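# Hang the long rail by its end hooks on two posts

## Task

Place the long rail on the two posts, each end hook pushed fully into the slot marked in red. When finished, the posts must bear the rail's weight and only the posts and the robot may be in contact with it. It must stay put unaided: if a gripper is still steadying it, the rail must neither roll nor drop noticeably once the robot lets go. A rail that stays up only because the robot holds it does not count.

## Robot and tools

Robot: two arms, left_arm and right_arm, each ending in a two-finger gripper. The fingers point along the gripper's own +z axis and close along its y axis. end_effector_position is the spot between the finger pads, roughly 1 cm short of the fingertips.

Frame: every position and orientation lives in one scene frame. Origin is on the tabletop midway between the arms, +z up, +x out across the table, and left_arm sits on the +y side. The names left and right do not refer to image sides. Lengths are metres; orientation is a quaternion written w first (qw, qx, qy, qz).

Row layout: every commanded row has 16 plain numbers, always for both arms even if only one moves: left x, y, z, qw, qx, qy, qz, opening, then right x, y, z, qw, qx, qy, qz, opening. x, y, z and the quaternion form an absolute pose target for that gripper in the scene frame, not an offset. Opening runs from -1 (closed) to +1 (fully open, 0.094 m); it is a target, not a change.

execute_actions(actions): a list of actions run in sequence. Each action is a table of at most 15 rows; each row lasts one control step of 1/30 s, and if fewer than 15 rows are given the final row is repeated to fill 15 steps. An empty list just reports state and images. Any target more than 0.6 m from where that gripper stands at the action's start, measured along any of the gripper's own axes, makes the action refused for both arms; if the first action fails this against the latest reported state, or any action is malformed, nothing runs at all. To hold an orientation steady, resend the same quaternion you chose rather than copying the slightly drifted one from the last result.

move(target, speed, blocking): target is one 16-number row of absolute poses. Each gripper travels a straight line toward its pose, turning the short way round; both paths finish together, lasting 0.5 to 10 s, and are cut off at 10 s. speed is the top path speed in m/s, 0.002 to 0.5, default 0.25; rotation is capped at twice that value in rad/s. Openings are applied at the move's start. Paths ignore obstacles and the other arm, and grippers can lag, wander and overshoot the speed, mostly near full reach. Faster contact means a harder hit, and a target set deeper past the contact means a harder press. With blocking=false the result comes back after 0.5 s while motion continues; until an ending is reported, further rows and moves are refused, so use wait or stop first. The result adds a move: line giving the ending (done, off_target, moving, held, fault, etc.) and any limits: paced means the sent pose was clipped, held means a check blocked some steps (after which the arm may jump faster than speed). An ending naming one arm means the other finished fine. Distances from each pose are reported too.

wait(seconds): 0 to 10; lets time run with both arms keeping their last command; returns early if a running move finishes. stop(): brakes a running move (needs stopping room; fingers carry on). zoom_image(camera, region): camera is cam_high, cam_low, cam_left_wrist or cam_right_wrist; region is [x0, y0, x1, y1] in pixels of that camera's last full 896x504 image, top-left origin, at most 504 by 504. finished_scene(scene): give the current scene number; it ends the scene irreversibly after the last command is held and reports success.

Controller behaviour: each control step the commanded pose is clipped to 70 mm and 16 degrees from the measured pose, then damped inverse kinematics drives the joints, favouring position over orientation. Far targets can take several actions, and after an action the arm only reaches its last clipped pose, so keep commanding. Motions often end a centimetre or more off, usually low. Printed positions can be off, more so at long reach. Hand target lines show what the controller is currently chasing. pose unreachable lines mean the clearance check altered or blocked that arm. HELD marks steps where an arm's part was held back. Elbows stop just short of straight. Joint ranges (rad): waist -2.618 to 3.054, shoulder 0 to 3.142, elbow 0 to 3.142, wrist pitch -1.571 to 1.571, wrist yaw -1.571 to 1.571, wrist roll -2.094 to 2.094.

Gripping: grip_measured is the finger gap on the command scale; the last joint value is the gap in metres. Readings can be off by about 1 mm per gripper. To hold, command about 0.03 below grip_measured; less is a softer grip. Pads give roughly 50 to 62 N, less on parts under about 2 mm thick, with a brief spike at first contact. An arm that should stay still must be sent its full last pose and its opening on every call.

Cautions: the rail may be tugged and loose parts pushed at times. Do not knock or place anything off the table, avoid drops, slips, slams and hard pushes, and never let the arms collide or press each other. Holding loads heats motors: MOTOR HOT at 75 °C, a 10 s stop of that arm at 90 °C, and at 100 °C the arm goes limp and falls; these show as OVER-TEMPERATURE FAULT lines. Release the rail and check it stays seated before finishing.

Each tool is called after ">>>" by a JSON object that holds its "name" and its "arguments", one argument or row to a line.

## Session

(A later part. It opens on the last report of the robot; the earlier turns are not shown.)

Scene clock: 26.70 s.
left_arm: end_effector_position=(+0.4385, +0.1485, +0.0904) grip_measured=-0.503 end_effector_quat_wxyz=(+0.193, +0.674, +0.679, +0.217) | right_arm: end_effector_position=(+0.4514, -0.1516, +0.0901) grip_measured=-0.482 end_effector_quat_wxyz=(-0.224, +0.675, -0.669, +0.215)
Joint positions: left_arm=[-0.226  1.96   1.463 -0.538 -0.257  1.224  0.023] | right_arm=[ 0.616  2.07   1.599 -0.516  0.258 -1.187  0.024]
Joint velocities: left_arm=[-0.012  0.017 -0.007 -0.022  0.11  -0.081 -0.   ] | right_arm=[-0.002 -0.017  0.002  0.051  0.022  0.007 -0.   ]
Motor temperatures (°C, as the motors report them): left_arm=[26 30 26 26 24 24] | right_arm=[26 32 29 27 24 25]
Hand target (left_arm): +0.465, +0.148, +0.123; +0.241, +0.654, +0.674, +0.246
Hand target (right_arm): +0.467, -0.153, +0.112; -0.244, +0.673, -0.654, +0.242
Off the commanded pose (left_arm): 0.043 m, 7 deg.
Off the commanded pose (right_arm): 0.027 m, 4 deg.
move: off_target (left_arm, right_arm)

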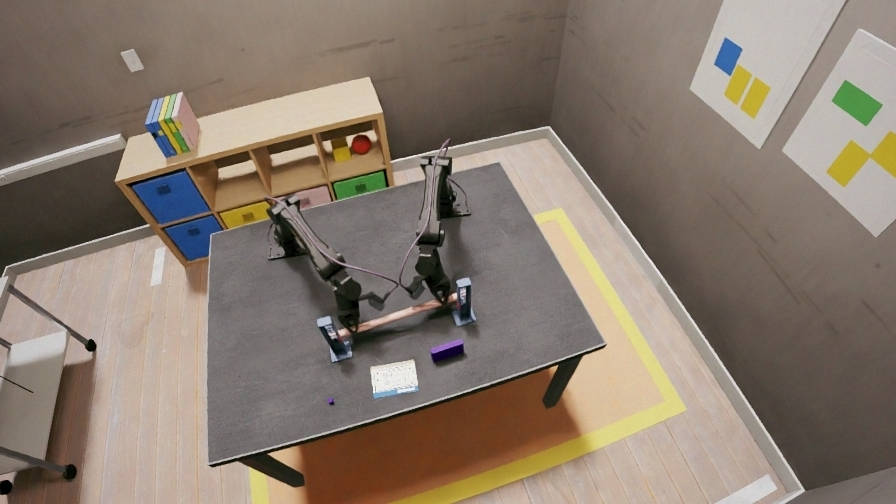

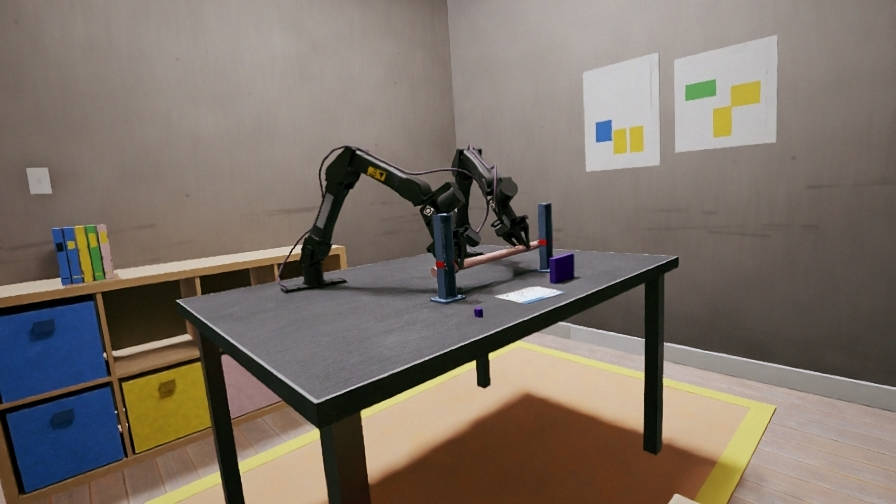

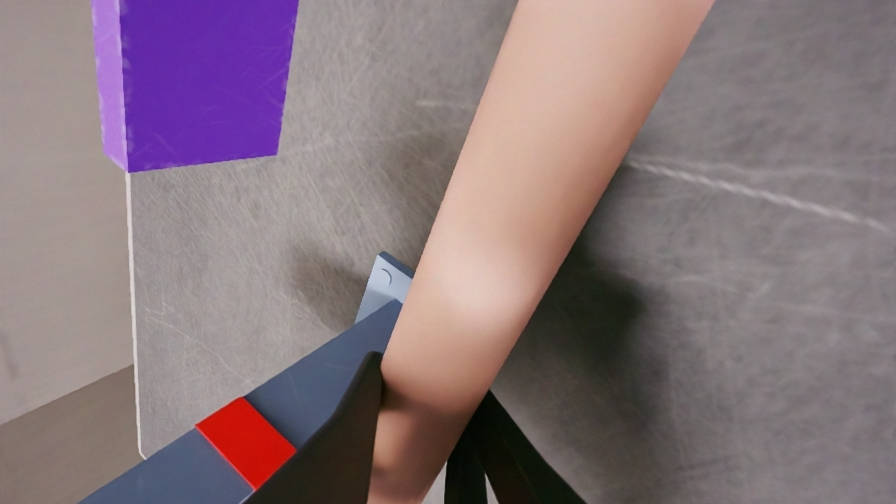

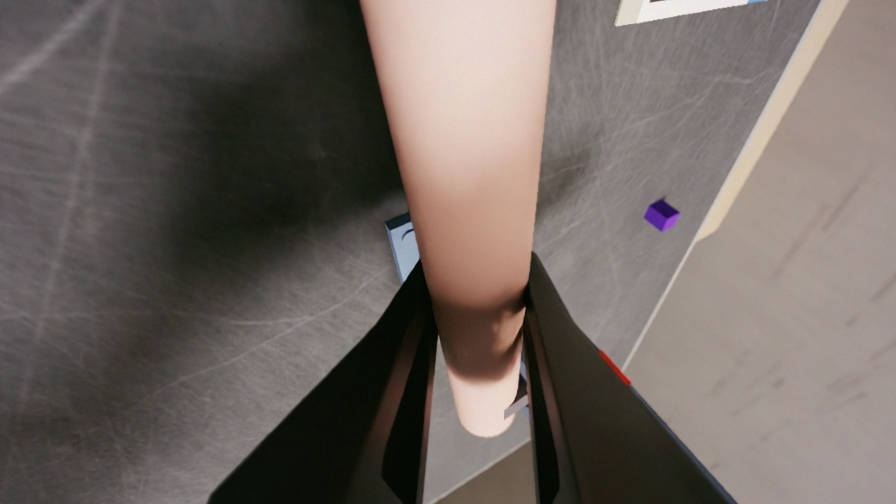

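>>> {"name": "move", "arguments": {
  "target": [0.462,0.146,0.133,0.262,0.647,0.667,0.265,-0.525,0.465,-0.152,0.121,-0.262,0.668,-0.648,0.259,-0.52],
  "speed": 0.02
}}

>>> {"name": "zoom_image", "arguments": {
  "camera": "cam_low",
  "region": [420, 240, 480, 290]
}}

>>> {"name": "zoom_image", "arguments": {
  "camera": "cam_low",
  "region": [510, 220, 570, 270]
}}

>>> {"name": "zoom_image", "arguments": {
  "camera": "cam_high",
  "region": [440, 270, 490, 330]
}}

>>> {"name": "zoom_image", "arguments": {
  "camera": "cam_high",
  "region": [310, 310, 360, 370]
}}

Scene clock: 31.73 s.
left_arm: end_effector_position=(+0.4386, +0.1488, +0.0914) grip_measured=-0.503 end_effector_quat_wxyz=(+0.203, +0.671, +0.677, +0.223) | right_arm: end_effector_position=(+0.4517, -0.1515, +0.0902) grip_measured=-0.482 end_effector_quat_wxyz=(-0.231, +0.674, -0.667, +0.218)
Joint positions: left_arm=[-0.226  1.943  1.431 -0.497 -0.259  1.226  0.023] | right_arm=[ 0.616  2.061  1.576 -0.486  0.258 -1.189  0.024]
Joint velocities: left_arm=[0.002 0.007 0.002 0.051 0.066 0.037 0.   ] | right_arm=[-0.007 -0.007 -0.012  0.022  0.007 -0.051  0.   ]
Motor temperatures (°C, as the motors report them): left_arm=[26 32 26 27 24 24] | right_arm=[26 34 29 27 24 25]
Hand target (left_arm): +0.458, +0.147, +0.135; +0.259, +0.646, +0.667, +0.265
Hand target (right_arm): +0.463, -0.153, +0.122; -0.260, +0.667, -0.649, +0.257
Off the commanded pose (left_arm): 0.048 m, 9 deg.
Off the commanded pose (right_arm): 0.034 m, 6 deg.
move: off_target (left_arm, right_arm)

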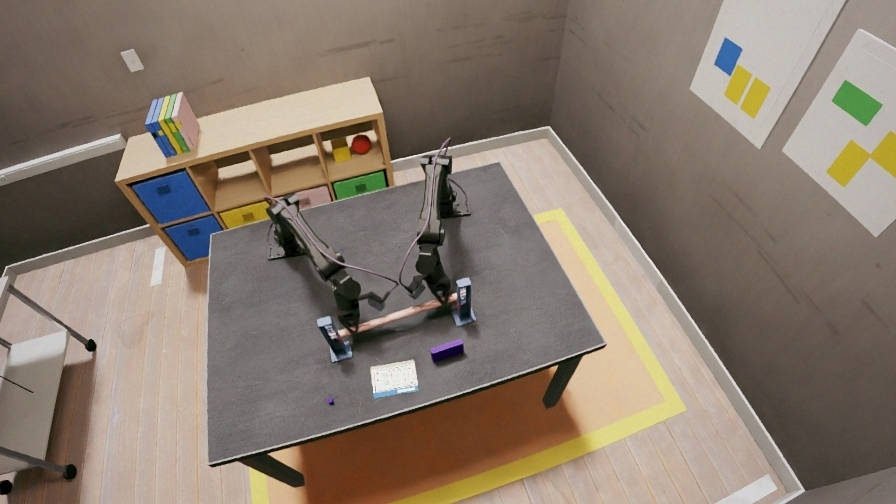

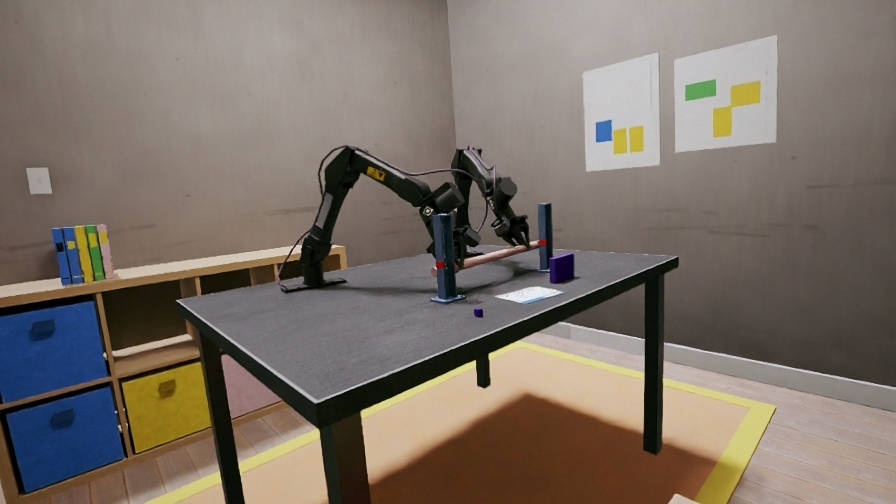

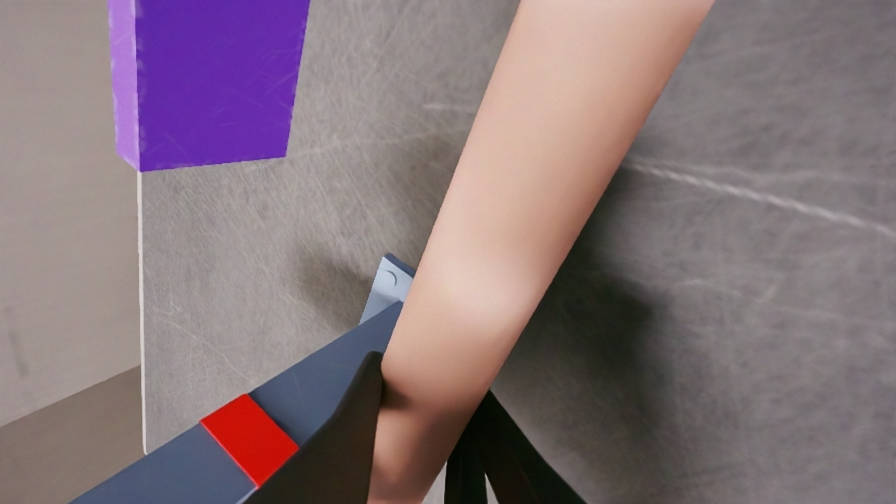

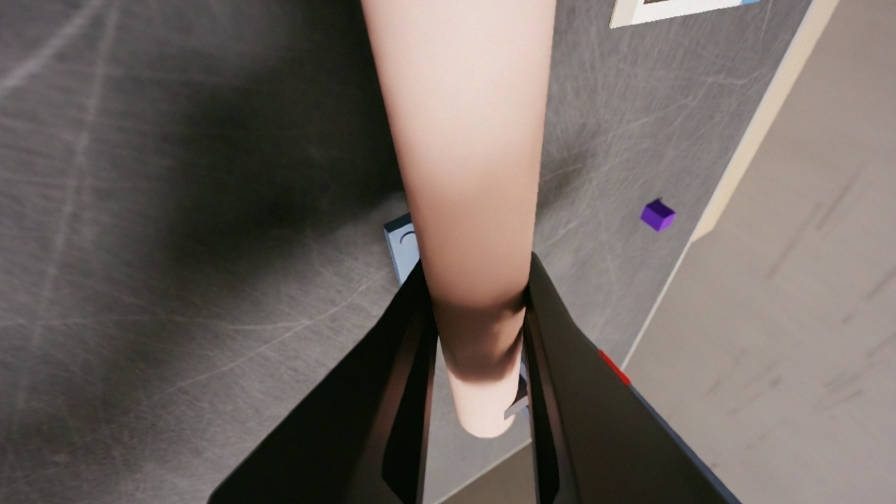

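Region (420, 240, 480, 290) of cam_low's 896x504 image, scaled by 8.400, with more detail than that image has.

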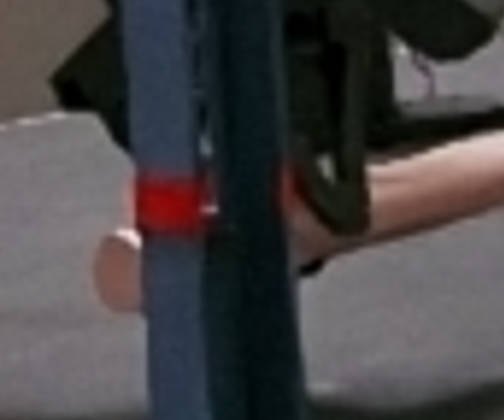

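Region (510, 220, 570, 270) of cam_low's 896x504 image, scaled by 8.400, with more detail than that image has.

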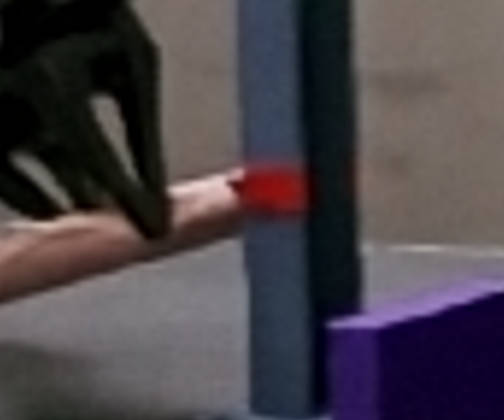

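Region (440, 270, 490, 330) of cam_high's 896x504 image, scaled by 8.400, with more detail than that image has.

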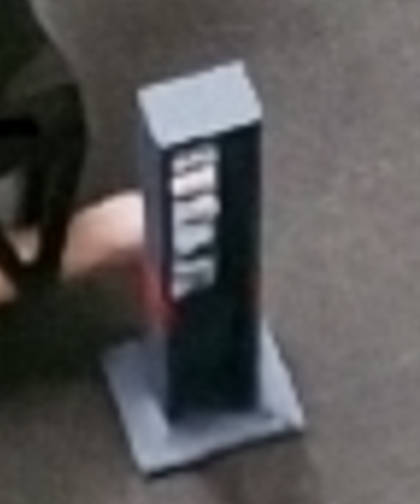

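Region (310, 310, 360, 370) of cam_high's 896x504 image, scaled by 8.400, with more detail than that image has.

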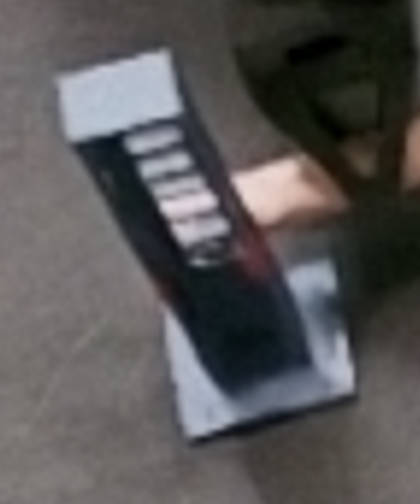

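>>> {"name": "move", "arguments": {
  "target": [0.443,0.146,0.111,0.242,0.655,0.675,0.245,-0.525,0.447,-0.152,0.099,-0.245,0.675,-0.655,0.242,-0.52],
  "speed": 0.03
}}

>>> {"name": "zoom_image", "arguments": {
  "camera": "cam_low",
  "region": [410, 220, 560, 290]
}}

Scene clock: 33.83 s.
left_arm: end_effector_position=(+0.4324, +0.1491, +0.0823) grip_measured=-0.503 end_effector_quat_wxyz=(+0.205, +0.670, +0.678, +0.221) | right_arm: end_effector_position=(+0.4465, -0.1509, +0.0824) grip_measured=-0.482 end_effector_quat_wxyz=(-0.237, +0.673, -0.666, +0.219)
Joint positions: left_arm=[-0.23   1.931  1.377 -0.455 -0.257  1.218  0.023] | right_arm=[ 0.622  2.045  1.514 -0.43   0.258 -1.186  0.024]
Joint velocities: left_arm=[ 0.007 -0.012  0.002  0.007  0.022  0.051  0.001] | right_arm=[-0.027 -0.012 -0.012 -0.007  0.022 -0.037  0.001]
Motor temperatures (°C, as the motors report them): left_arm=[26 32 26 27 24 24] | right_arm=[26 34 29 27 24 25]
Hand target (left_arm): +0.442, +0.146, +0.111; +0.241, +0.654, +0.674, +0.245
Hand target (right_arm): +0.447, -0.152, +0.099; -0.244, +0.674, -0.655, +0.241
Off the commanded pose (left_arm): 0.031 m, 5 deg.
Off the commanded pose (right_arm): 0.017 m, 3 deg.
move: off_target (left_arm, right_arm)

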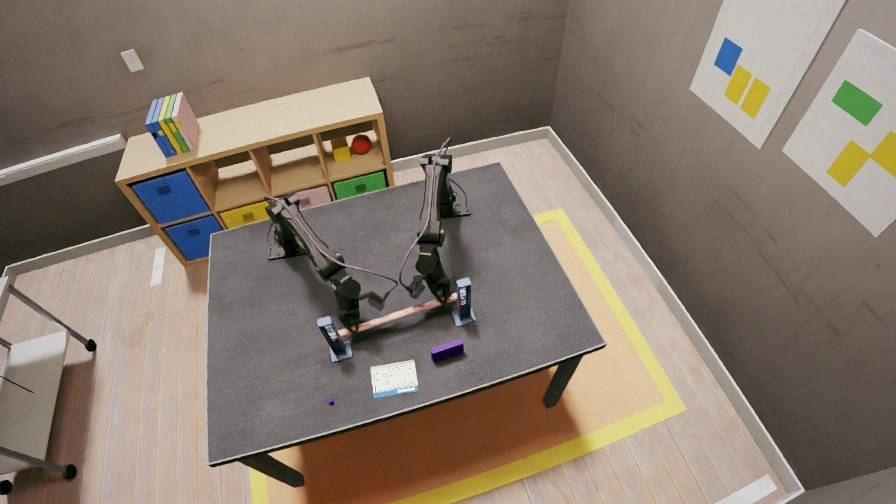

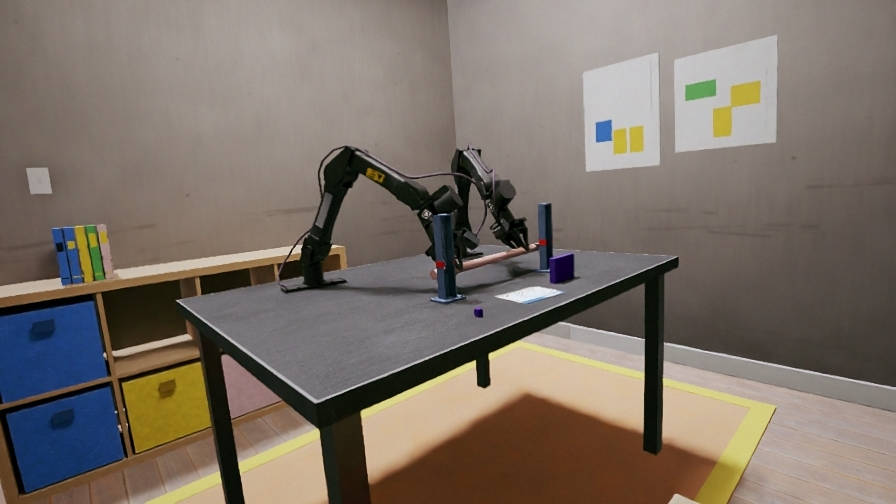

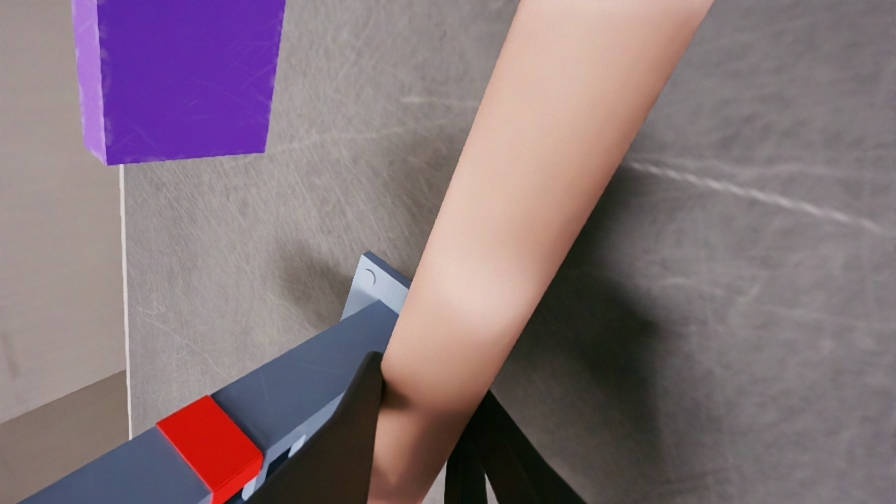

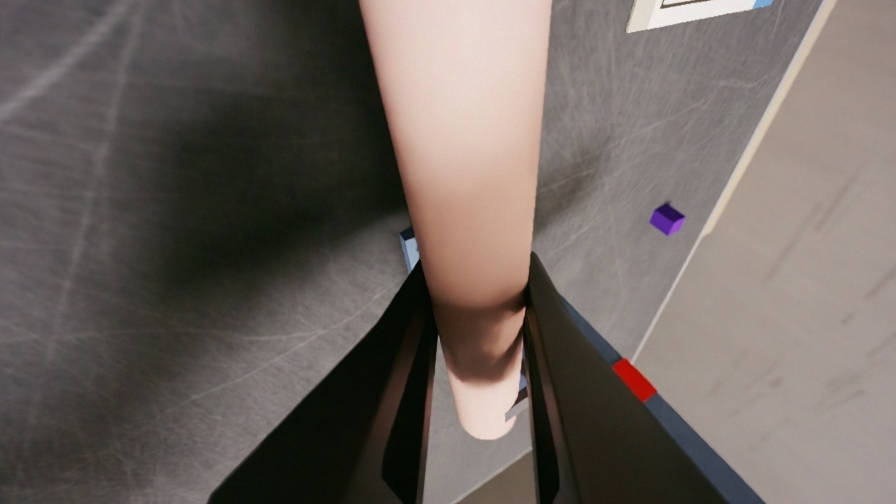

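Region (410, 220, 560, 290) of cam_low's 896x504 image, scaled by 3.360, with more detail than that image has; it fills the top 235 rows of this view, and the rest is white.

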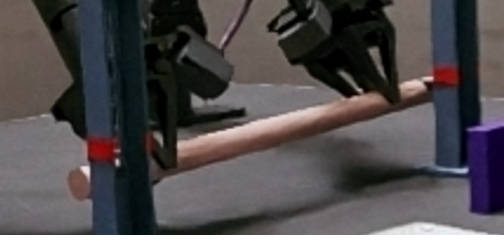

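>>> {"name": "move", "arguments": {
  "target": [0.438,0.146,0.132,0.262,0.647,0.667,0.265,-0.525,0.443,-0.152,0.121,-0.262,0.668,-0.648,0.259,-0.52],
  "speed": 0.03
}}

>>> {"name": "zoom_image", "arguments": {
  "camera": "cam_low",
  "region": [410, 220, 560, 290]
}}

>>> {"name": "zoom_image", "arguments": {
  "camera": "cam_high",
  "region": [440, 270, 490, 330]
}}

>>> {"name": "zoom_image", "arguments": {
  "camera": "cam_high",
  "region": [310, 310, 360, 370]
}}

Scene clock: 36.87 s.
left_arm: end_effector_position=(+0.4229, +0.1491, +0.0958) grip_measured=-0.503 end_effector_quat_wxyz=(+0.215, +0.667, +0.674, +0.233) | right_arm: end_effector_position=(+0.4389, -0.1507, +0.0907) grip_measured=-0.482 end_effector_quat_wxyz=(-0.244, +0.671, -0.663, +0.223)
Joint positions: left_arm=[-0.246  1.868  1.329 -0.442 -0.279  1.214  0.023] | right_arm=[ 0.632  2.002  1.474 -0.416  0.267 -1.184  0.024]
Joint velocities: left_arm=[-0.002 -0.002 -0.007 -0.051  0.007 -0.022  0.   ] | right_arm=[ 0.002 -0.002 -0.012 -0.11  -0.007  0.066 -0.   ]
Motor temperatures (°C, as the motors report them): left_arm=[26 33 26 27 24 24] | right_arm=[26 35 29 28 24 25]
Hand target (left_arm): +0.436, +0.147, +0.132; +0.260, +0.646, +0.667, +0.265
Hand target (right_arm): +0.442, -0.152, +0.121; -0.261, +0.667, -0.649, +0.257
Off the commanded pose (left_arm): 0.039 m, 7 deg.
Off the commanded pose (right_arm): 0.031 m, 5 deg.
move: off_target (left_arm, right_arm)

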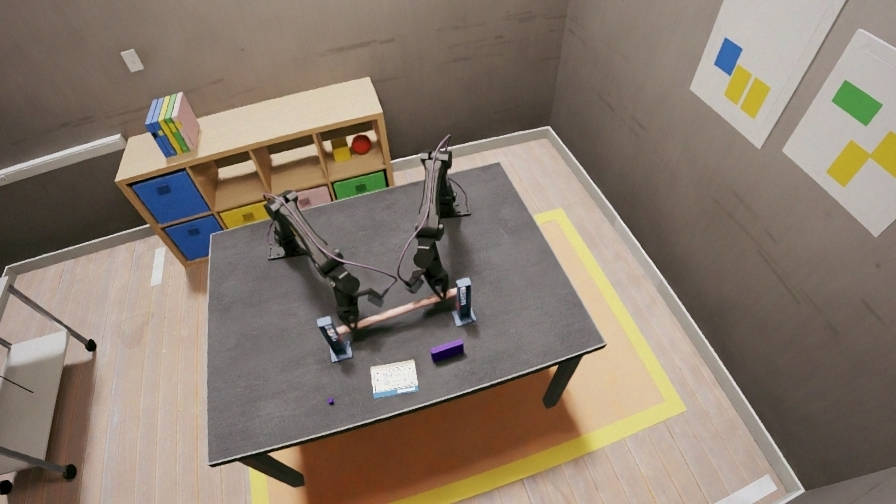

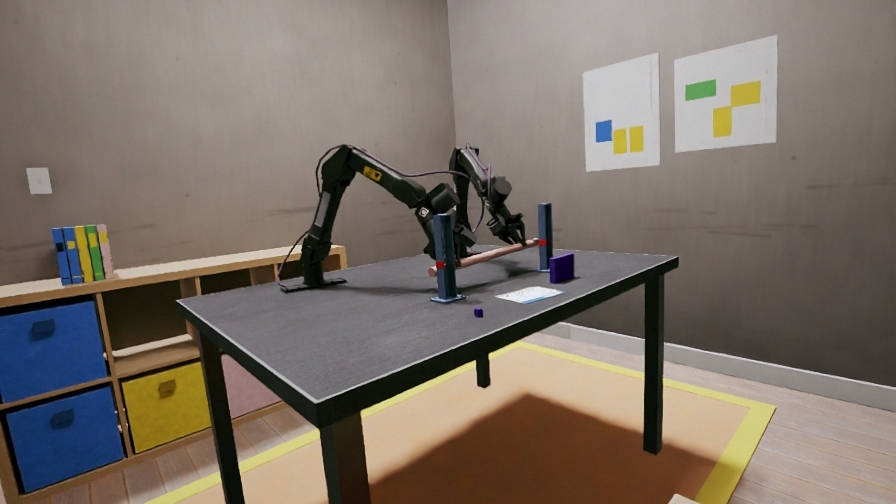

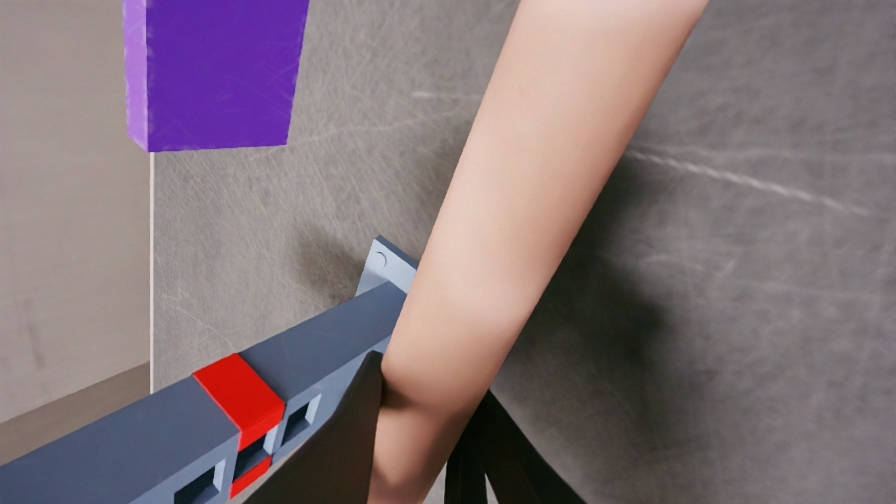

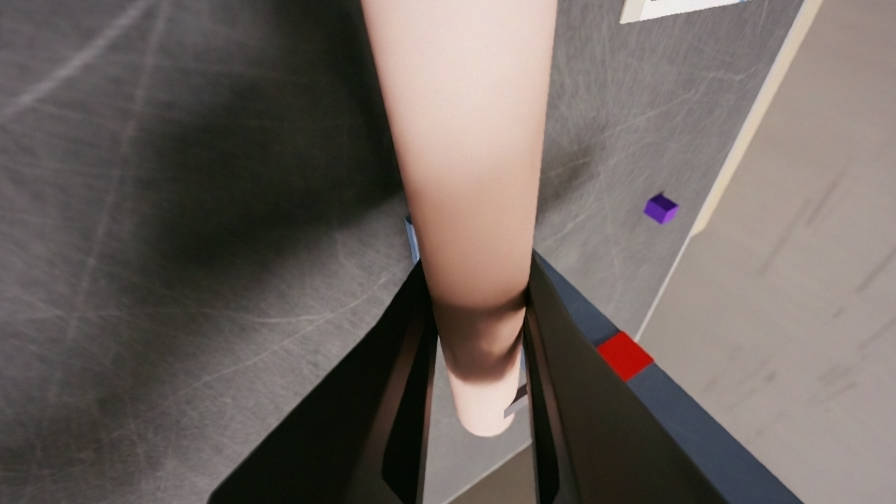

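Region (410, 220, 560, 290) of cam_low's 896x504 image, scaled by 3.360, with more detail than that image has; it fills the top 235 rows of this view, and the rest is white.

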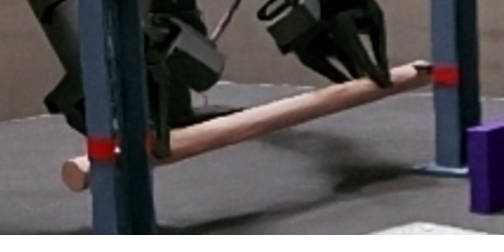

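Region (440, 270, 490, 330) of cam_high's 896x504 image, scaled by 8.400, with more detail than that image has.

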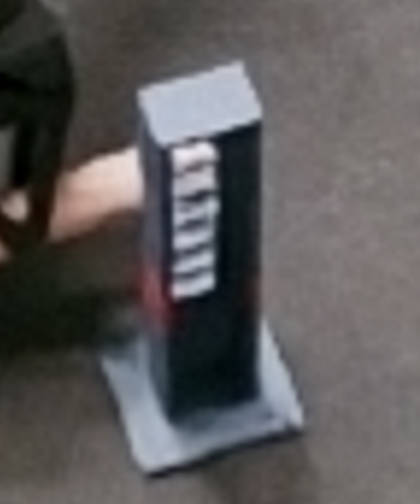

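Region (310, 310, 360, 370) of cam_high's 896x504 image, scaled by 8.400, with more detail than that image has.

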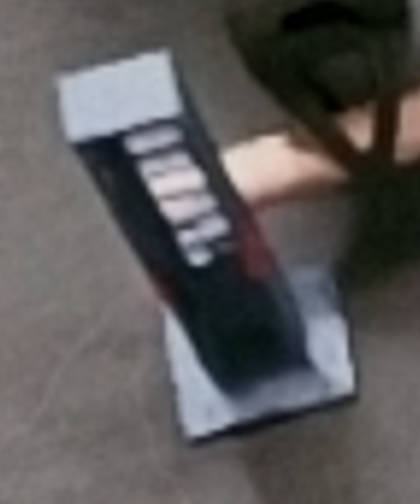

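>>> {"name": "move", "arguments": {
  "target": [0.438,0.142,0.133,0.262,0.647,0.667,0.265,-0.525,0.441,-0.156,0.133,-0.262,0.668,-0.648,0.259,-0.52],
  "speed": 0.03
}}

>>> {"name": "zoom_image", "arguments": {
  "camera": "cam_low",
  "region": [410, 220, 560, 290]
}}

Scene clock: 39.43 s.
left_arm: end_effector_position=(+0.4242, +0.1443, +0.0995) grip_measured=-0.503 end_effector_quat_wxyz=(+0.225, +0.663, +0.674, +0.234) | right_arm: end_effector_position=(+0.4365, -0.1562, +0.1086) grip_measured=-0.482 end_effector_quat_wxyz=(-0.246, +0.670, -0.659, +0.237)
Joint positions: left_arm=[-0.255  1.864  1.328 -0.428 -0.28   1.203  0.023] | right_arm=[ 0.632  1.96   1.474 -0.441  0.289 -1.197  0.024]
Joint velocities: left_arm=[ 0.002 -0.012  0.002 -0.037  0.007  0.081 -0.001] | right_arm=[-0.012  0.007 -0.007 -0.022 -0.007 -0.007  0.001]
Motor temperatures (°C, as the motors report them): left_arm=[26 34 27 28 24 24] | right_arm=[26 36 29 28 25 25]
Hand target (left_arm): +0.436, +0.143, +0.134; +0.261, +0.646, +0.667, +0.265
Hand target (right_arm): +0.440, -0.157, +0.133; -0.262, +0.667, -0.648, +0.258
Off the commanded pose (left_arm): 0.036 m, 6 deg.
Off the commanded pose (right_arm): 0.025 m, 3 deg.
move: off_target (left_arm, right_arm)

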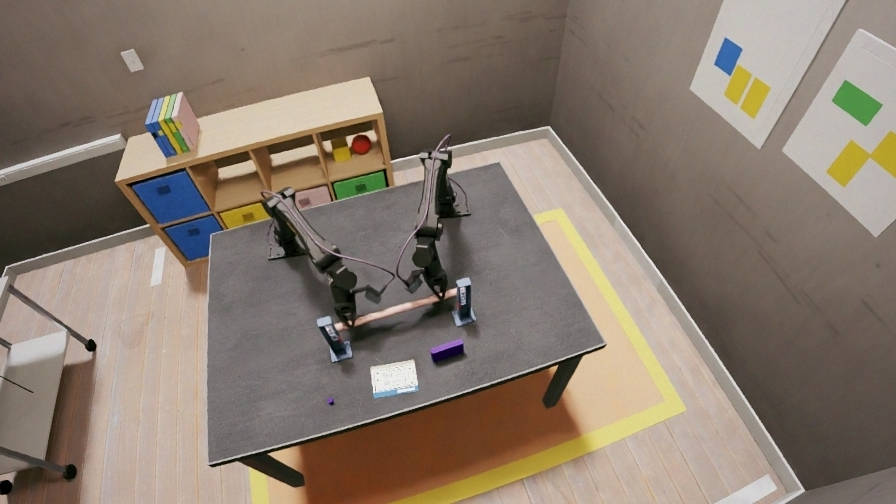

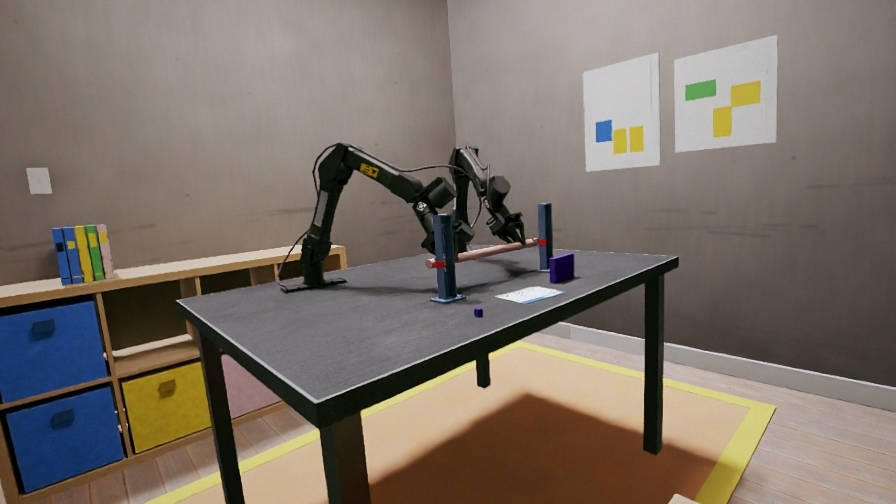

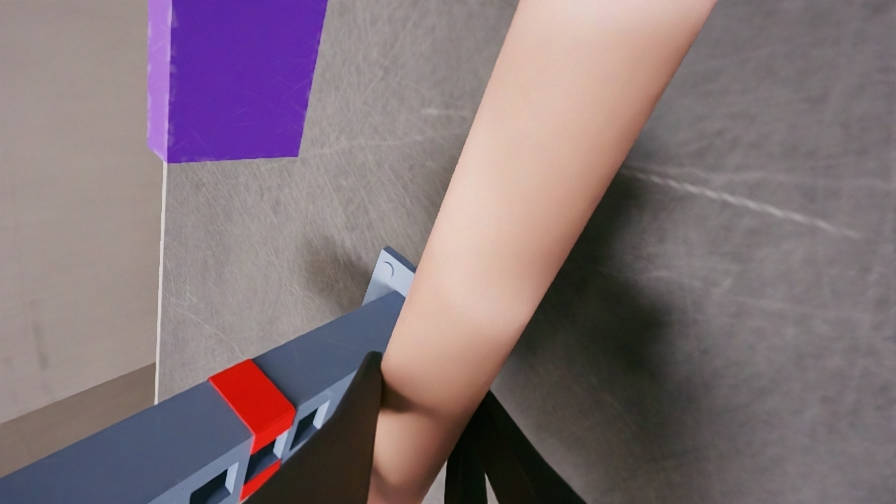

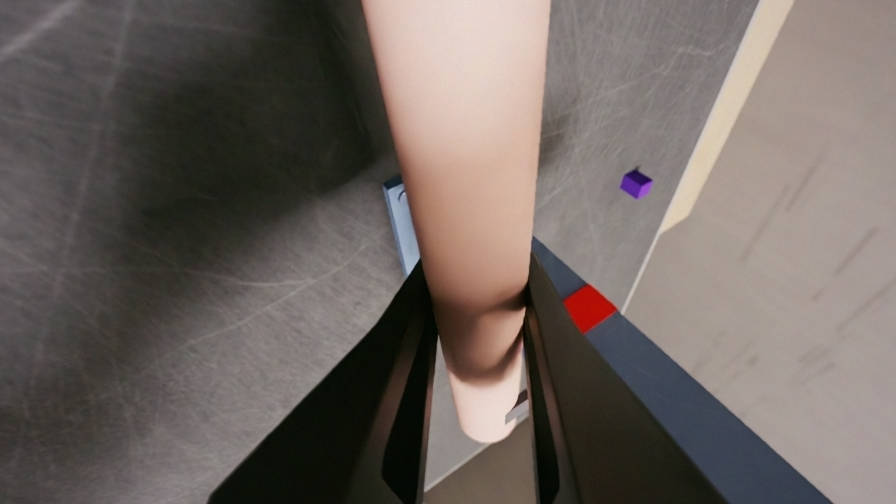

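Region (410, 220, 560, 290) of cam_low's 896x504 image, scaled by 3.360, with more detail than that image has; it fills the top 235 rows of this view, and the rest is white.

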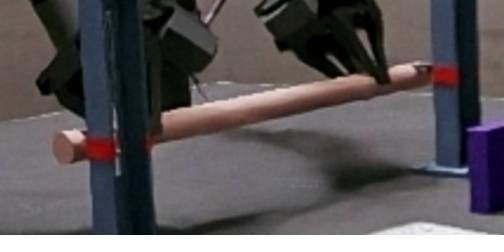

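>>> {"name": "move", "arguments": {
  "target": [0.451,0.142,0.127,0.262,0.647,0.667,0.265,-0.525,0.454,-0.156,0.117,-0.262,0.668,-0.648,0.259,-0.52],
  "speed": 0.03
}}

>>> {"name": "zoom_image", "arguments": {
  "camera": "cam_low",
  "region": [410, 220, 560, 290]
}}

>>> {"name": "zoom_image", "arguments": {
  "camera": "cam_high",
  "region": [440, 270, 490, 330]
}}

>>> {"name": "zoom_image", "arguments": {
  "camera": "cam_high",
  "region": [310, 310, 360, 370]
}}

Scene clock: 41.70 s.
left_arm: end_effector_position=(+0.4279, +0.1446, +0.1013) grip_measured=-0.503 end_effector_quat_wxyz=(+0.225, +0.663, +0.673, +0.240) | right_arm: end_effector_position=(+0.4421, -0.1555, +0.1040) grip_measured=-0.482 end_effector_quat_wxyz=(-0.250, +0.667, -0.659, +0.241)
Joint positions: left_arm=[-0.255  1.873  1.343 -0.429 -0.29   1.208  0.023] | right_arm=[ 0.629  1.978  1.474 -0.411  0.292 -1.2    0.024]
Joint velocities: left_arm=[ 0.002 -0.012 -0.007 -0.066  0.051 -0.007 -0.   ] | right_arm=[ 0.012 -0.007  0.007  0.081 -0.007 -0.066  0.001]
Motor temperatures (°C, as the motors report them): left_arm=[26 34 27 28 24 24] | right_arm=[26 35 29 28 24 25]
Hand target (left_arm): +0.449, +0.143, +0.128; +0.261, +0.646, +0.666, +0.266
Hand target (right_arm): +0.453, -0.156, +0.118; -0.261, +0.667, -0.648, +0.259
Off the commanded pose (left_arm): 0.035 m, 6 deg.
Off the commanded pose (right_arm): 0.018 m, 3 deg.
move: off_target (left_arm, right_arm)

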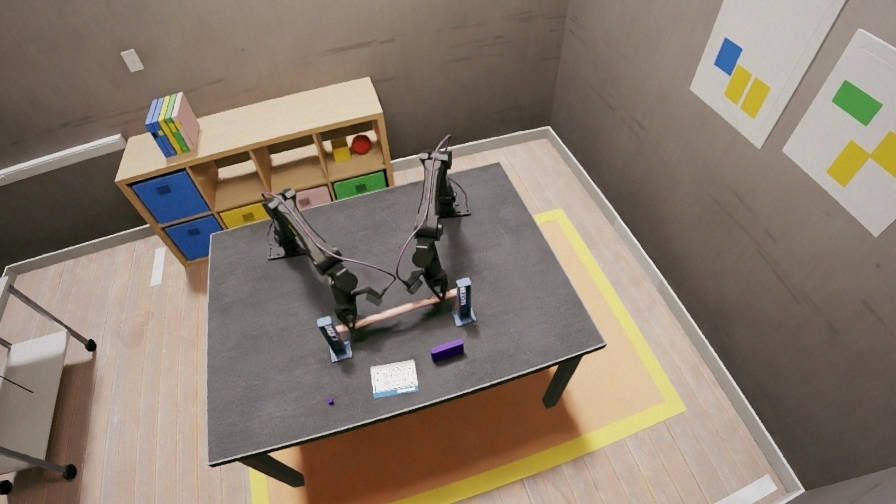

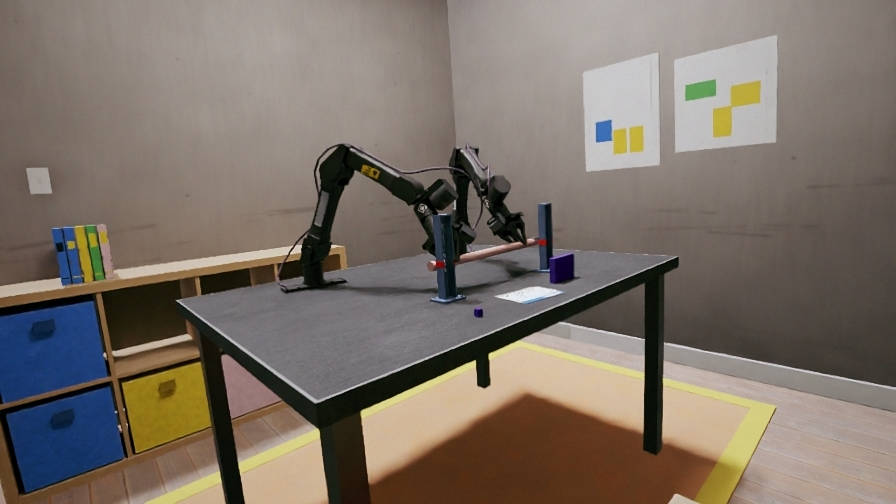

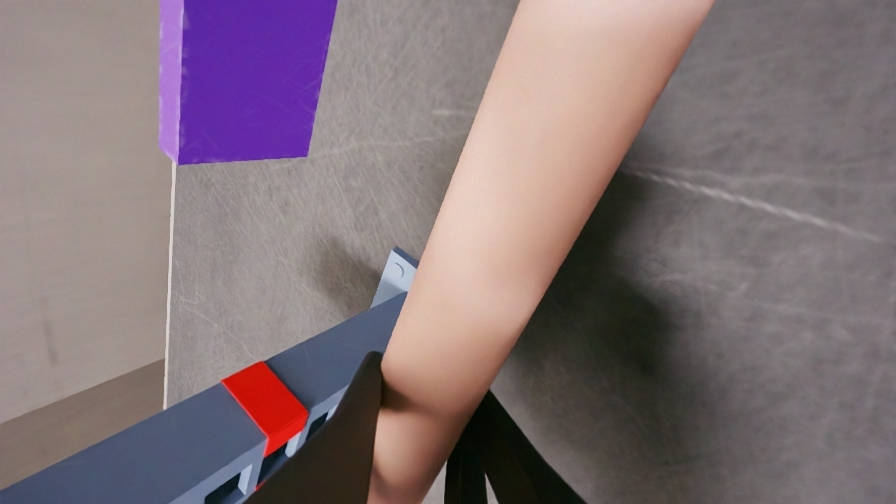

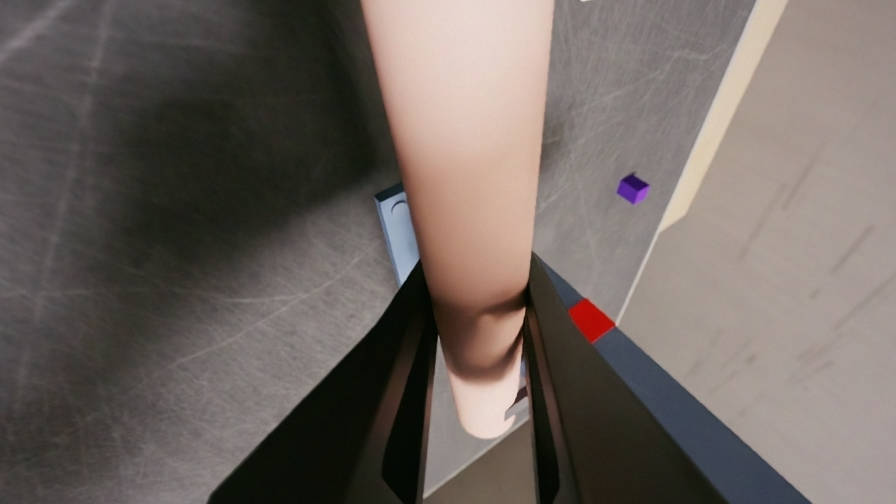

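Region (410, 220, 560, 290) of cam_low's 896x504 image, scaled by 3.360, with more detail than that image has; it fills the top 235 rows of this view, and the rest is white.

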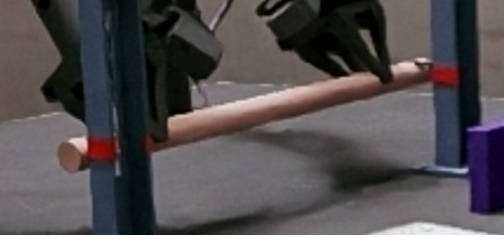

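Region (440, 270, 490, 330) of cam_high's 896x504 image, scaled by 8.400, with more detail than that image has.

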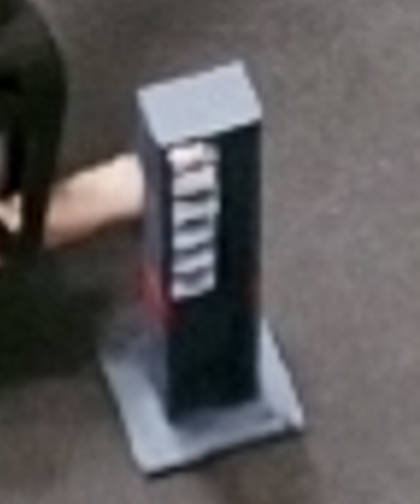

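Region (310, 310, 360, 370) of cam_high's 896x504 image, scaled by 8.400, with more detail than that image has.

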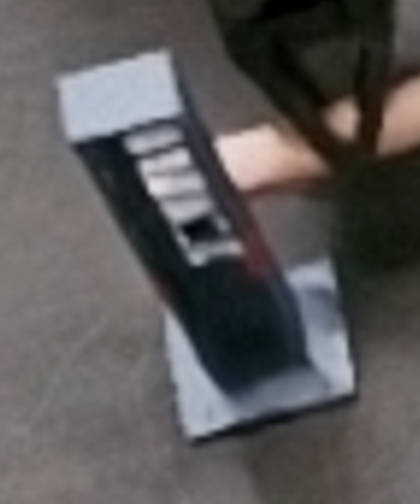

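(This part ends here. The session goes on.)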